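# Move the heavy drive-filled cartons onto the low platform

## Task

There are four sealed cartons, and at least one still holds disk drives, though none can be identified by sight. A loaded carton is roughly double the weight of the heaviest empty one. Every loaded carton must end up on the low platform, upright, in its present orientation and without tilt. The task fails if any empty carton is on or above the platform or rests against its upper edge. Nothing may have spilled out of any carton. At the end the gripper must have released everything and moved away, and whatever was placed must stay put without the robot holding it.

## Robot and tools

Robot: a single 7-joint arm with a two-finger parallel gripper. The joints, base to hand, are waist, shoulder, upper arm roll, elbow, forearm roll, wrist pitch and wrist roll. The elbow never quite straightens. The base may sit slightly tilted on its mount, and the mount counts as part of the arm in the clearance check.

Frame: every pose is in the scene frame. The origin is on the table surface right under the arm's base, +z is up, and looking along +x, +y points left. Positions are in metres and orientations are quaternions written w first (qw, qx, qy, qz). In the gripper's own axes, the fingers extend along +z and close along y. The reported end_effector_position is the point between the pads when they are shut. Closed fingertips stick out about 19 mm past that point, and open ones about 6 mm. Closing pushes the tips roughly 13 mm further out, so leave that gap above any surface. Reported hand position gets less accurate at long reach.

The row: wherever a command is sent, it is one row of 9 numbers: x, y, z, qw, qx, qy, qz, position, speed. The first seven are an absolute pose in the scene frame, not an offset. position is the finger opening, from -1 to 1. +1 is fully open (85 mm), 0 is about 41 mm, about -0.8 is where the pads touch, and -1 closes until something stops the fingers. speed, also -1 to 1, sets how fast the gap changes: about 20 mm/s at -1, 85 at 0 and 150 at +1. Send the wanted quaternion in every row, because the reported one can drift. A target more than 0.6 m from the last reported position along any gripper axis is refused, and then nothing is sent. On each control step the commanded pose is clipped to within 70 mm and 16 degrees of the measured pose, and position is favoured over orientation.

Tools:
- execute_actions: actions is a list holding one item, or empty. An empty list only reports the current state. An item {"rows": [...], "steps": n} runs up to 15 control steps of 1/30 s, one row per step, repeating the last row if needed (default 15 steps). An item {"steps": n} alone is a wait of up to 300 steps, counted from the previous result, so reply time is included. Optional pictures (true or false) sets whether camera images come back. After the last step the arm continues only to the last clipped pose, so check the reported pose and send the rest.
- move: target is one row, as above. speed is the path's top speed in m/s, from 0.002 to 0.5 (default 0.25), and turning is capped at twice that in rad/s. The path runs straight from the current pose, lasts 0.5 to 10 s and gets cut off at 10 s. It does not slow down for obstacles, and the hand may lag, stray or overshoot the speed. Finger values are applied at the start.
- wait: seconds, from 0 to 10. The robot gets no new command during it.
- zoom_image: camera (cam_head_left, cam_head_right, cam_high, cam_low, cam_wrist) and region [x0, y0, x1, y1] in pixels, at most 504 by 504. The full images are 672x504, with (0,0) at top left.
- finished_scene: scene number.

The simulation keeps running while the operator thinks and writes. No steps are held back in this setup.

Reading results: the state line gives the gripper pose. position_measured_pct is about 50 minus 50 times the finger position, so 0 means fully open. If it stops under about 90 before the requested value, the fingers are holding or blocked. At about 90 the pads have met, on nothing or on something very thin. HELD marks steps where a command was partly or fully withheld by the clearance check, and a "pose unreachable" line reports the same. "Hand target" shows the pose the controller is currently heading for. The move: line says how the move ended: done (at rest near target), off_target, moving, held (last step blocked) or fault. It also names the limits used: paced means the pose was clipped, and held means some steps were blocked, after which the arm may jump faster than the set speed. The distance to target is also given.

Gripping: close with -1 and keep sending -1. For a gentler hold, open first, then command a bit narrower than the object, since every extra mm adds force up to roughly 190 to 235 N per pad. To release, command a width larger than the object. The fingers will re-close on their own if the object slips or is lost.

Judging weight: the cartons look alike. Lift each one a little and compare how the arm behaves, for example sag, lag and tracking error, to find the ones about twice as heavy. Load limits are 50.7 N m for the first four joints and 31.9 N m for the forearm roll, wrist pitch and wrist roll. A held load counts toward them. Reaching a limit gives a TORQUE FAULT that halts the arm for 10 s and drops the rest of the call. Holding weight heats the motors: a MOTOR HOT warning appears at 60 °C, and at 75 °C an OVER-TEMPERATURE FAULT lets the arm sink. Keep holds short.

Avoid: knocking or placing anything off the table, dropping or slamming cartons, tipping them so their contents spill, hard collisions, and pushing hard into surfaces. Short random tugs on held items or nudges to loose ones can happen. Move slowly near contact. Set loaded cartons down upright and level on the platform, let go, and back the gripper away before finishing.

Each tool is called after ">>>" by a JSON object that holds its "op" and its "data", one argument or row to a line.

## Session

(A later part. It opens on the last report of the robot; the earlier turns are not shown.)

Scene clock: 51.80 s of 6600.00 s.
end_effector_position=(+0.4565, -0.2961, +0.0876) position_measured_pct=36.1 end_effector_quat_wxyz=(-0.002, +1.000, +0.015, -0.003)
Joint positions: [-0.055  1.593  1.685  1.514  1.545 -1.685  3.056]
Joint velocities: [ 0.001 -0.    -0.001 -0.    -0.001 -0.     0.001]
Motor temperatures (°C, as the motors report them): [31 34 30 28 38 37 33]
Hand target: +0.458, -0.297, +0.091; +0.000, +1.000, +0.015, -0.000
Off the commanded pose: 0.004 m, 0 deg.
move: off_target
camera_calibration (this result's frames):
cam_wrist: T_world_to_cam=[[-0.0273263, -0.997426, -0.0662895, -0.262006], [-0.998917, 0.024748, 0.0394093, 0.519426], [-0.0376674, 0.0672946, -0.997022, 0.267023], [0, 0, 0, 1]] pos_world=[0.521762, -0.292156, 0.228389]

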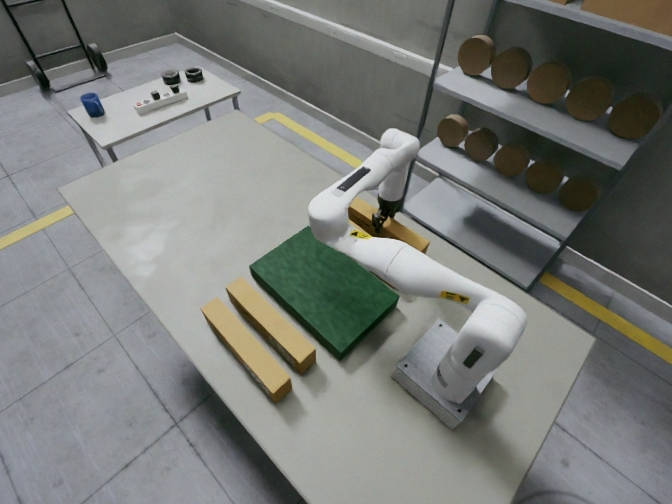

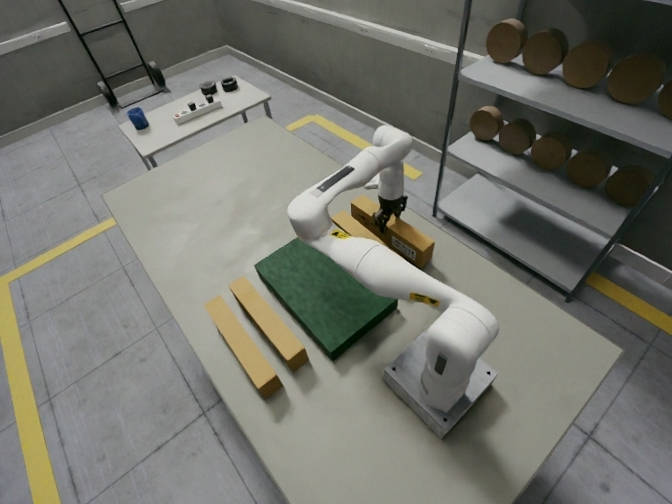

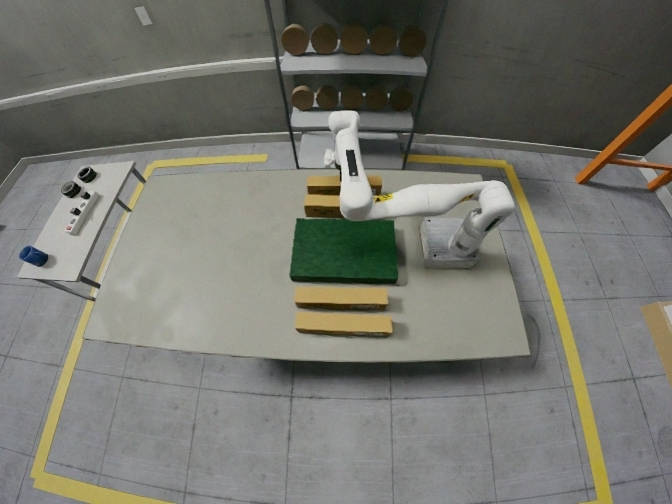

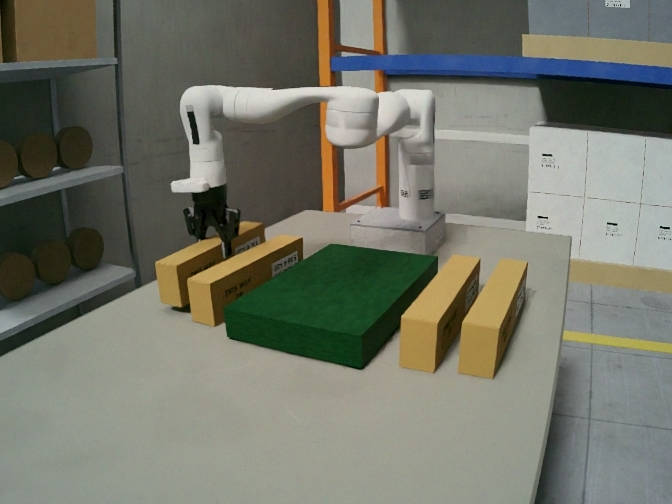

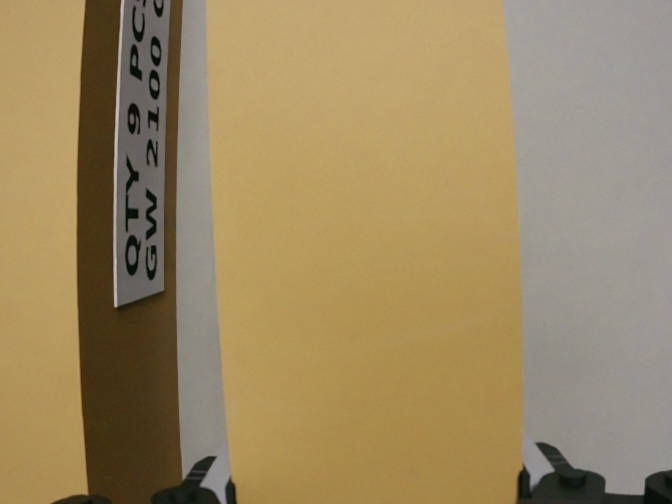

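D sags 3.4 mm, so it's light. Next is B.

>>> {"op": "move", "data": {
  "target": [0.458,-0.297,0.067,0,1,0.015,0,-1,-0.5],
  "speed": 0.035
}}

>>> {"op": "execute_actions", "data": {
  "actions": [
    {"rows":[[0.458,-0.297,0.067,0,1,0.015,0,0.68,0]],"steps":10}
  ],
  "pictures": false
}}

>>> {"op": "move", "data": {
  "target": [0.458,-0.297,0.125,0,1,0.015,0,0.68,0],
  "speed": 0.15
}}

>>> {"op": "move", "data": {
  "target": [0.463,0.205,0.135,0,1,0,0,0.75,0],
  "speed": 0.3
}}

Scene clock: 60.63 s of 6600.00 s.
end_effector_position=(+0.4576, -0.2968, +0.0671) position_measured_pct=36.1 end_effector_quat_wxyz=(-0.000, +1.000, +0.015, -0.000)
Joint positions: [-0.058  1.624  1.663  1.52   1.511 -1.659  3.055]
Joint velocities: [-0.    -0.     0.001  0.     0.     0.    -0.001]
Motor temperatures (°C, as the motors report them): [31 35 30 28 38 37 33]
Hand target: +0.458, -0.297, +0.067; -0.000, +1.000, +0.015, +0.000
Off the commanded pose: 0.000 m, 0 deg.
After step 90, 5.00 s passed at rest.
move: done
camera_calibration (this result's frames):
cam_wrist: T_world_to_cam=[[-0.0277371, -0.997576, -0.0638107, -0.263999], [-0.999067, 0.025552, 0.034808, 0.521935], [-0.0330932, 0.0647167, -0.997355, 0.2438], [0, 0, 0, 1]] pos_world=[0.522194, -0.292473, 0.208141]

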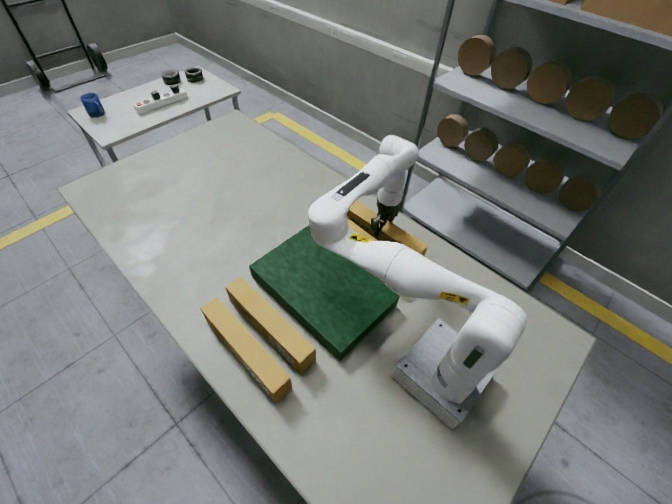

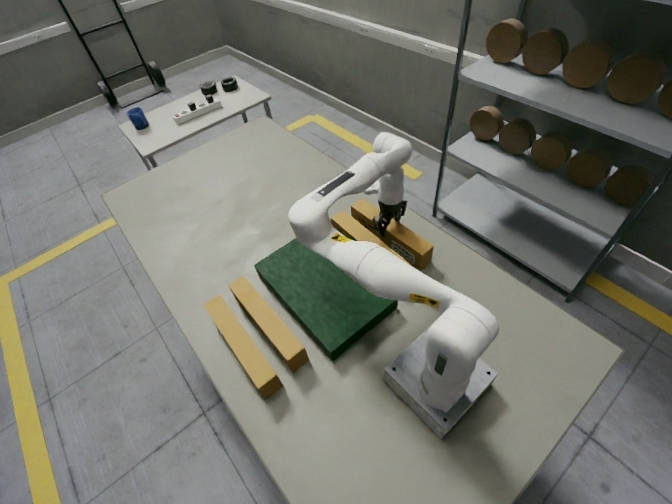

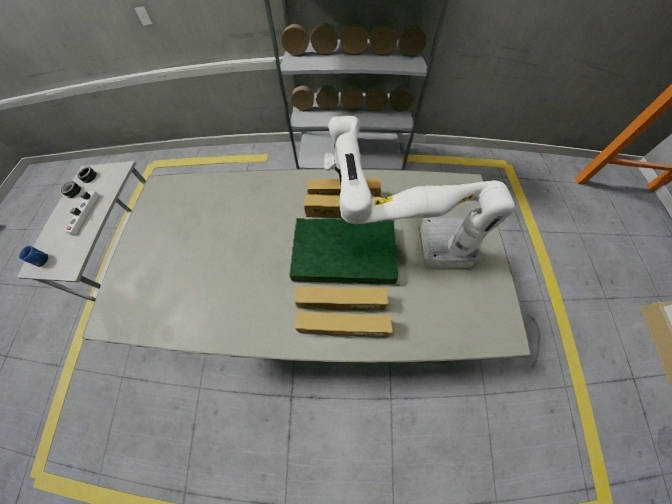

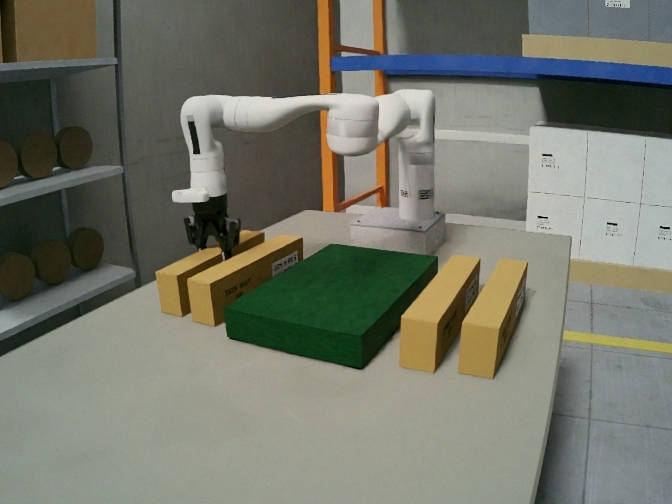

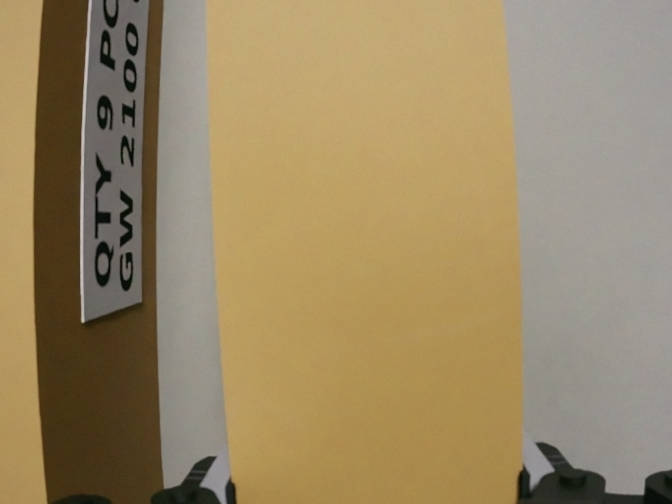

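Scene clock: 60.97 s of 6600.00 s.
end_effector_position=(+0.4580, -0.2970, +0.0670) position_measured_pct=17.1 end_effector_quat_wxyz=(+0.000, +1.000, +0.015, -0.000)
Joint positions: [-0.058  1.625  1.663  1.519  1.51  -1.659  3.055]
Joint velocities: [ 0.001 -0.001  0.001 -0.    -0.    -0.     0.   ]
Motor temperatures (°C, as the motors report them): [31 35 30 28 38 37 33]
Hand target: +0.458, -0.297, +0.067; -0.000, +1.000, +0.015, +0.000
Off the commanded pose: 0.000 m, 0 deg.
Steps of this call (steps 1 to 10: all 10 steps of this action). Readings (end_effector_position | what the end effector reports):
1: (+0.4576, -0.2968, +0.0671) | position_measured_pct=36.1
2: (+0.4576, -0.2967, +0.0666) | position_measured_pct=35.7
4: (+0.4578, -0.2968, +0.0666) | position_measured_pct=31.3
8: (+0.4580, -0.2970, +0.0669) | position_measured_pct=20.2
10: the state above

Scene clock: 61.97 s of 6600.00 s.
end_effector_position=(+0.4578, -0.2970, +0.1249) position_measured_pct=16.3 end_effector_quat_wxyz=(+0.000, +1.000, +0.015, -0.000)
Joint positions: [-0.05   1.536  1.725  1.499  1.593 -1.725  3.053]
Joint velocities: [ 0.001 -0.003  0.002 -0.001 -0.001 -0.002  0.   ]
Motor temperatures (°C, as the motors report them): [31 35 30 28 38 37 33]
Hand target: +0.458, -0.297, +0.125; +0.000, +1.000, +0.015, -0.000
Off the commanded pose: 0.000 m, 0 deg.
move: done
camera_calibration (this result's frames):
cam_wrist: T_world_to_cam=[[-0.0270485, -0.997656, -0.0628557, -0.261031], [-0.999091, 0.0249082, 0.0345887, 0.519961], [-0.032942, 0.0637342, -0.997423, 0.301111], [0, 0, 0, 1]] pos_world=[0.522347, -0.292562, 0.265943]

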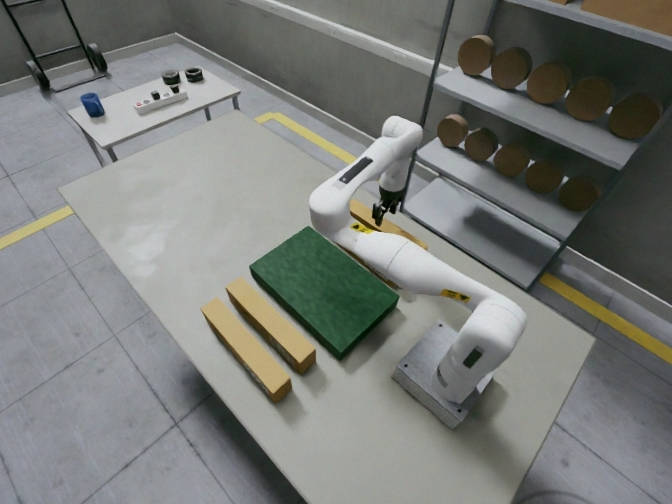

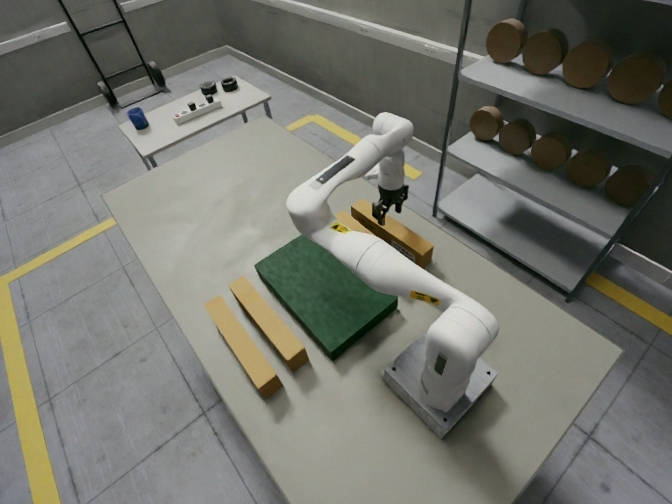

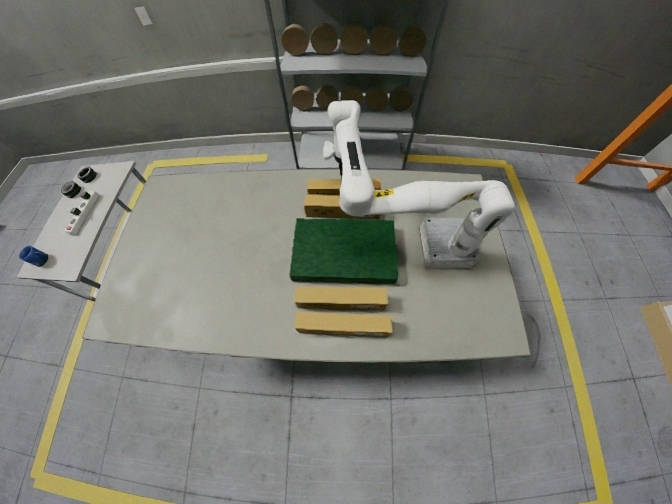

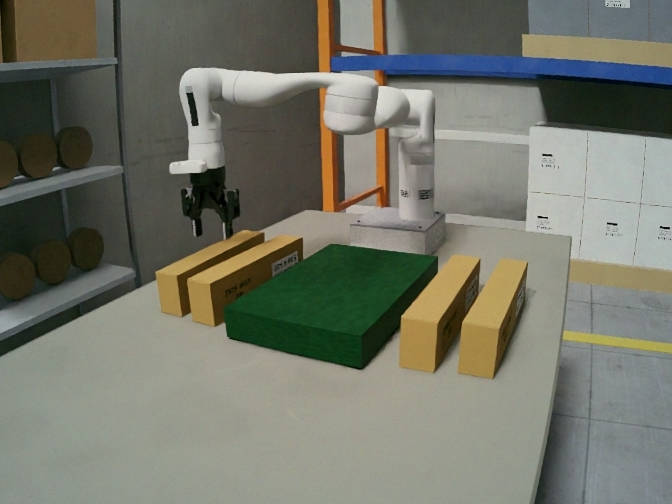

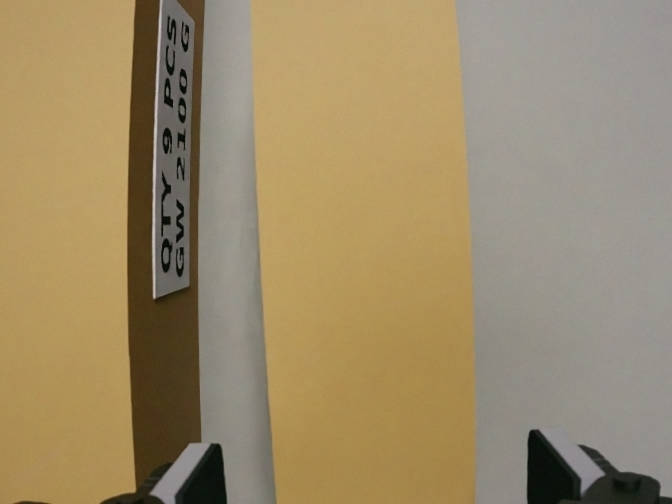

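Scene clock: 64.07 s of 6600.00 s.
end_effector_position=(+0.4612, +0.2057, +0.1350) position_measured_pct=12.7 end_effector_quat_wxyz=(-0.001, +1.000, -0.000, +0.000)
Joint positions: [-1.085  1.588  1.828  1.654  1.574 -1.827  2.136]
Joint velocities: [-0.005  0.001  0.001 -0.001 -0.    -0.     0.001]
Motor temperatures (°C, as the motors report them): [31 35 30 28 38 37 33]
Hand target: +0.461, +0.206, +0.135; -0.001, +1.000, -0.000, +0.000
Off the commanded pose: 0.002 m, 0 deg.
move: done
camera_calibration (this result's frames):
cam_wrist: T_world_to_cam=[[-0.0575354, -0.996259, -0.0644871, 0.255197], [-0.997894, 0.0554521, 0.0336435, 0.503792], [-0.0299416, 0.066287, -0.997351, 0.27733], [0, 0, 0, 1]] pos_world=[0.525718, 0.207923, 0.276103]

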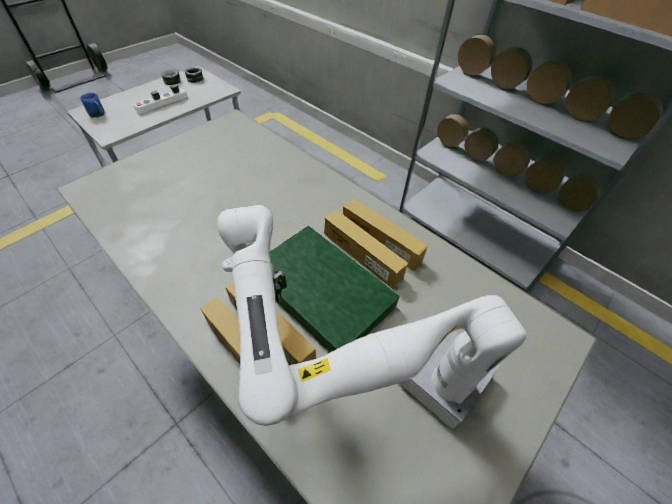

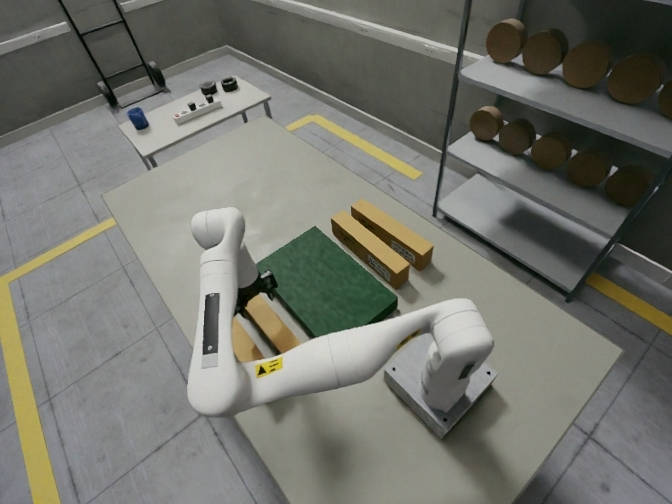

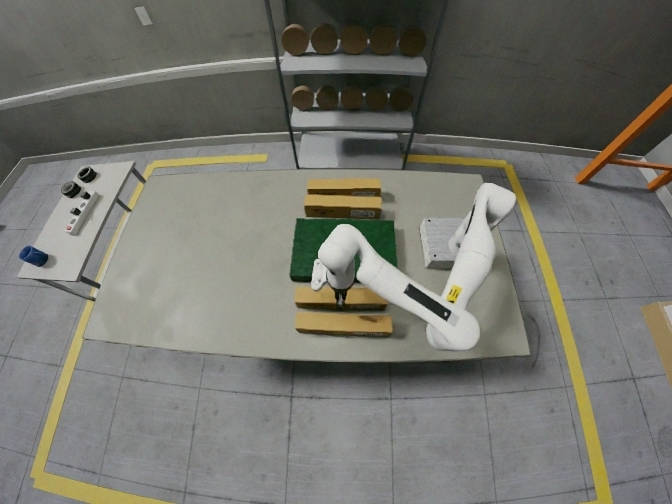

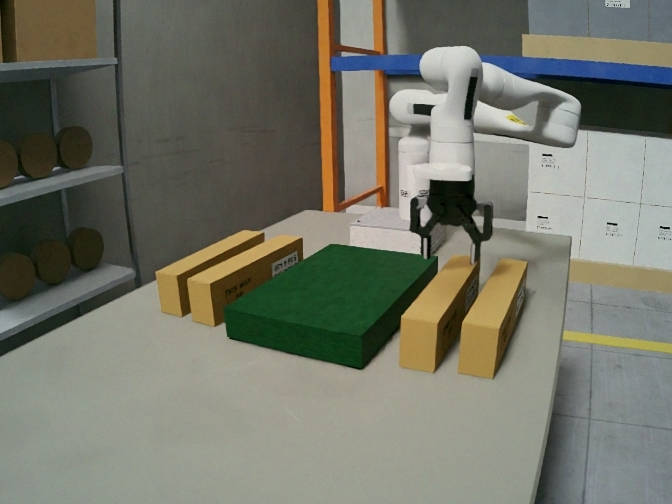

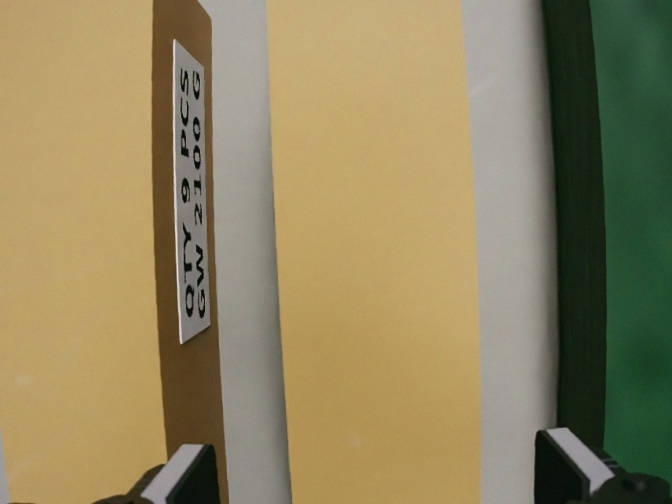

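>>> {"op": "move", "data": {
  "target": [0.462,0.203,0.066,0,1,0,0,0.7,0],
  "speed": 0.1
}}

>>> {"op": "move", "data": {
  "target": [0.462,0.203,0.0665,0,1,0,0,-1,-0.5]
}}

>>> {"op": "move", "data": {
  "target": [0.462,0.203,0.091,0,1,0,0,-1,-0.5],
  "speed": 0.04
}}

Scene clock: 75.10 s of 6600.00 s.
end_effector_position=(+0.4621, +0.2033, +0.0661) position_measured_pct=15.1 end_effector_quat_wxyz=(-0.000, +1.000, +0.000, +0.000)
Joint positions: [-1.095  1.699  1.744  1.681  1.46  -1.753  2.134]
Joint velocities: [-0.     0.002 -0.     0.     0.001  0.002 -0.002]
Motor temperatures (°C, as the motors report them): [31 35 30 28 38 37 33]
Hand target: +0.462, +0.203, +0.066; -0.000, +1.000, +0.000, -0.000
Off the commanded pose: 0.000 m, 0 deg.
After step 90, 7.07 s passed at rest.
move: done
camera_calibration (this result's frames):
cam_wrist: T_world_to_cam=[[-0.0569054, -0.996334, -0.0638843, 0.248126], [-0.997917, 0.0548143, 0.0340221, 0.507275], [-0.0303956, 0.0656872, -0.997377, 0.209138], [0, 0, 0, 1]] pos_world=[0.526695, 0.205673, 0.207182]

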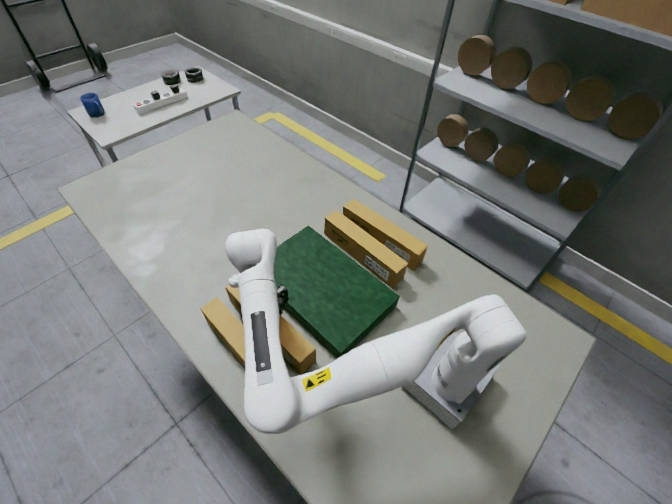

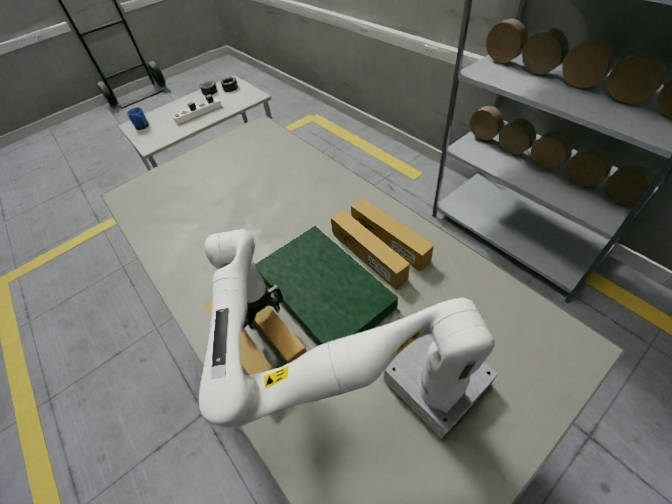

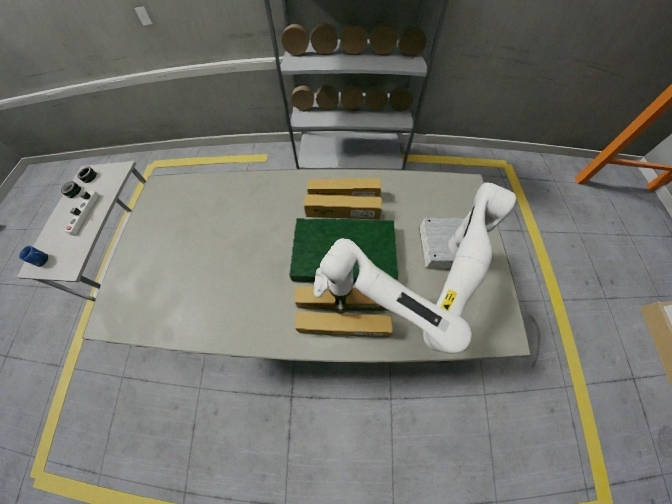

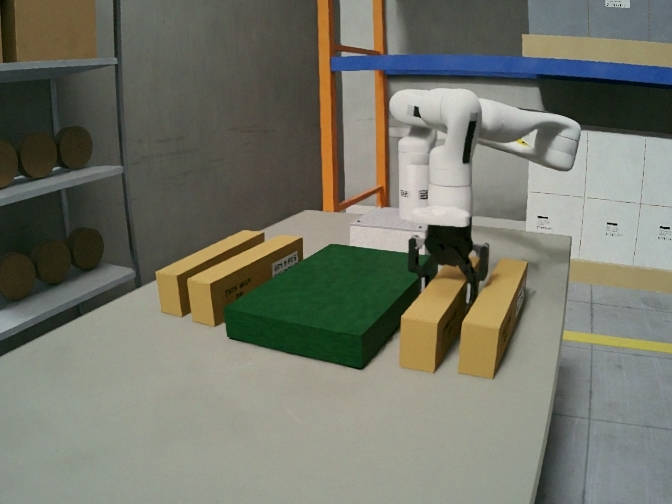

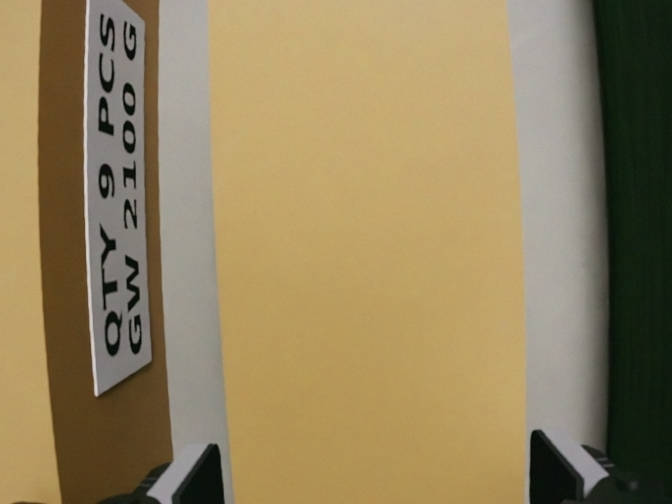

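Scene clock: 75.83 s of 6600.00 s.
end_effector_position=(+0.4621, +0.2031, +0.0670) position_measured_pct=36.5 end_effector_quat_wxyz=(-0.000, +1.000, -0.000, +0.000)
Joint positions: [-1.095  1.697  1.745  1.681  1.462 -1.754  2.135]
Joint velocities: [-0.     0.001 -0.001 -0.    -0.001  0.     0.001]
Motor temperatures (°C, as the motors report them): [31 35 30 28 38 37 33]
Hand target: +0.462, +0.203, +0.067; +0.000, +1.000, -0.000, -0.000
Off the commanded pose: 0.001 m, 0 deg.
move: done
camera_calibration (this result's frames):
cam_wrist: T_world_to_cam=[[-0.0569752, -0.996362, -0.0633745, 0.24798], [-0.997928, 0.0549353, 0.0334791, 0.507254], [-0.0298758, 0.0651507, -0.997428, 0.209988], [0, 0, 0, 1]] pos_world=[0.526605, 0.205531, 0.208181]

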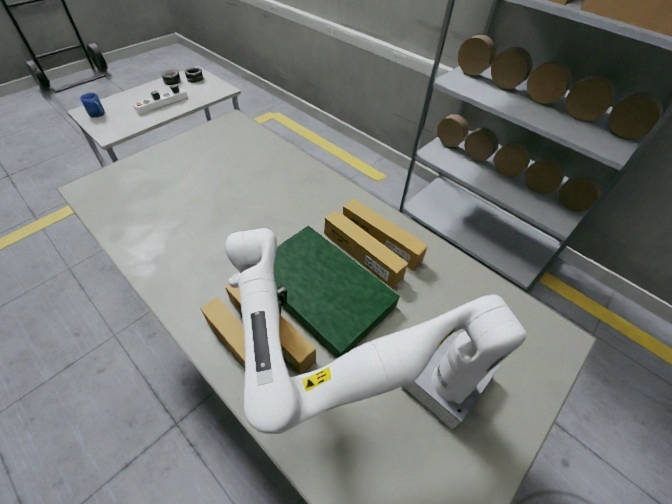

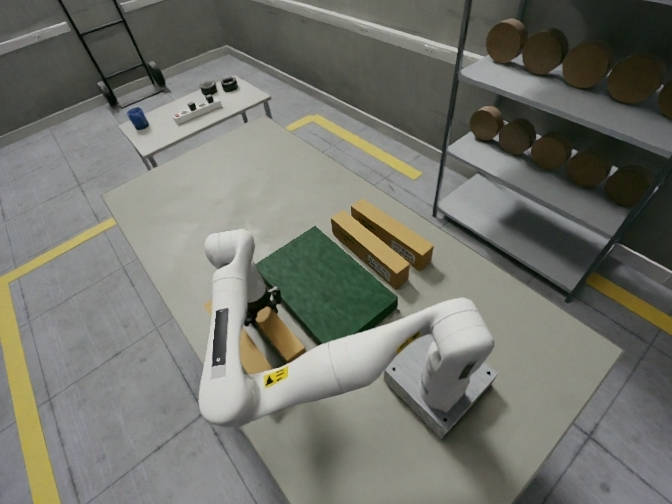

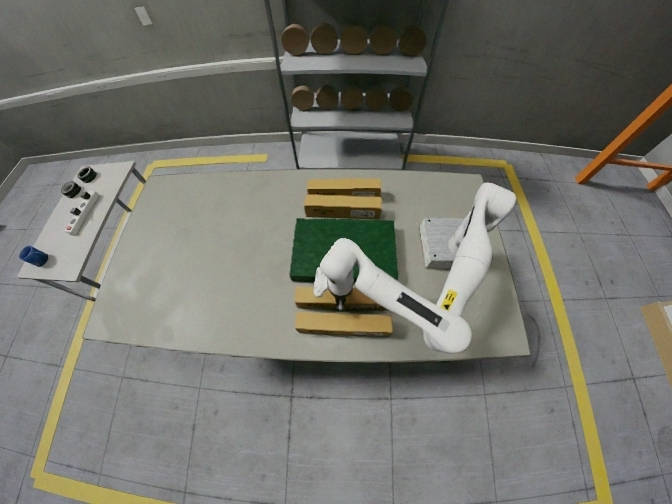

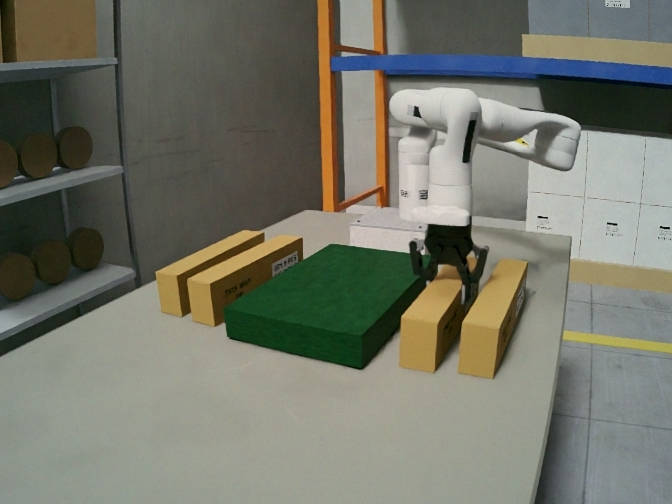

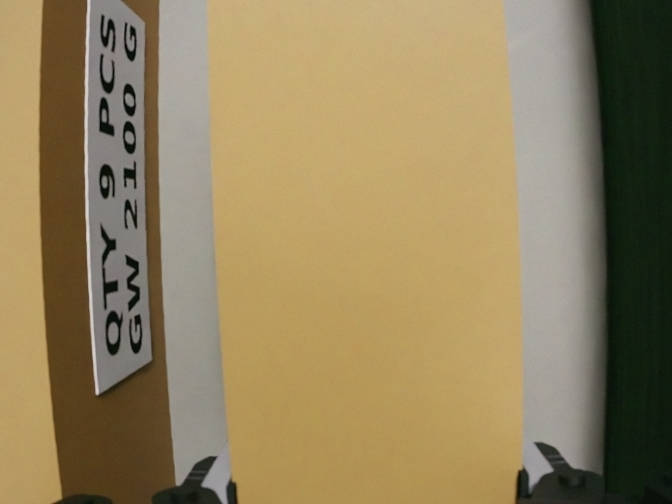

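Scene clock: 76.67 s of 6600.00 s.
end_effector_position=(+0.4618, +0.2028, +0.0906) position_measured_pct=36.5 end_effector_quat_wxyz=(+0.000, +1.000, +0.000, -0.000)
Joint positions: [-1.09   1.659  1.774  1.676  1.503 -1.78   2.139]
Joint velocities: [ 0.001 -0.001  0.    -0.    -0.    -0.002  0.001]
Motor temperatures (°C, as the motors report them): [31 35 30 28 38 37 33]
Hand target: +0.462, +0.203, +0.091; +0.000, +1.000, -0.000, +0.000
Off the commanded pose: 0.001 m, 0 deg.
move: done
camera_calibration (this result's frames):
cam_wrist: T_world_to_cam=[[-0.0569663, -0.99642, -0.0624614, 0.249107], [-0.99789, 0.0548742, 0.0347134, 0.50606], [-0.0311616, 0.0643071, -0.997444, 0.234227], [0, 0, 0, 1]] pos_world=[0.526482, 0.205383, 0.23162]

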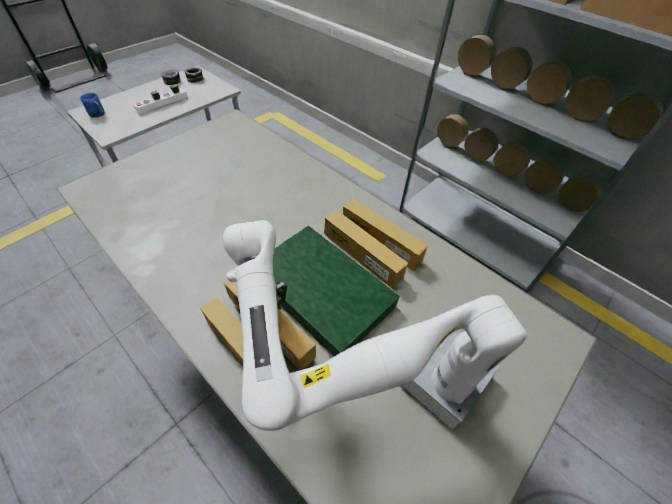

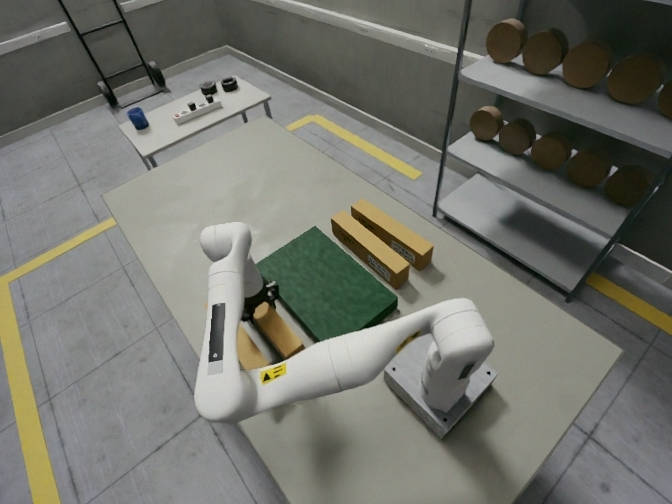

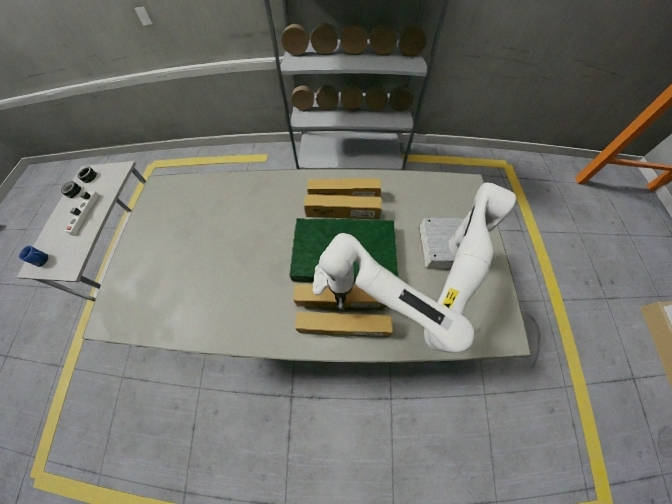

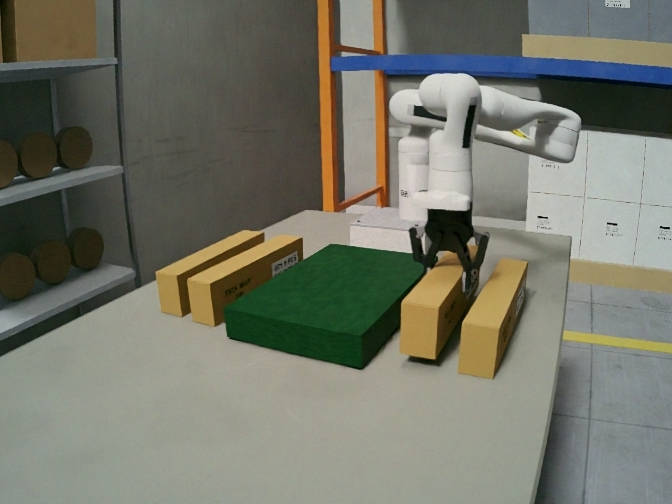

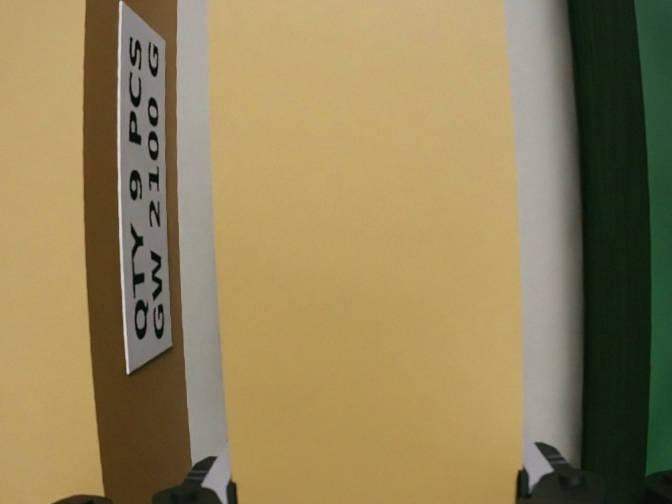

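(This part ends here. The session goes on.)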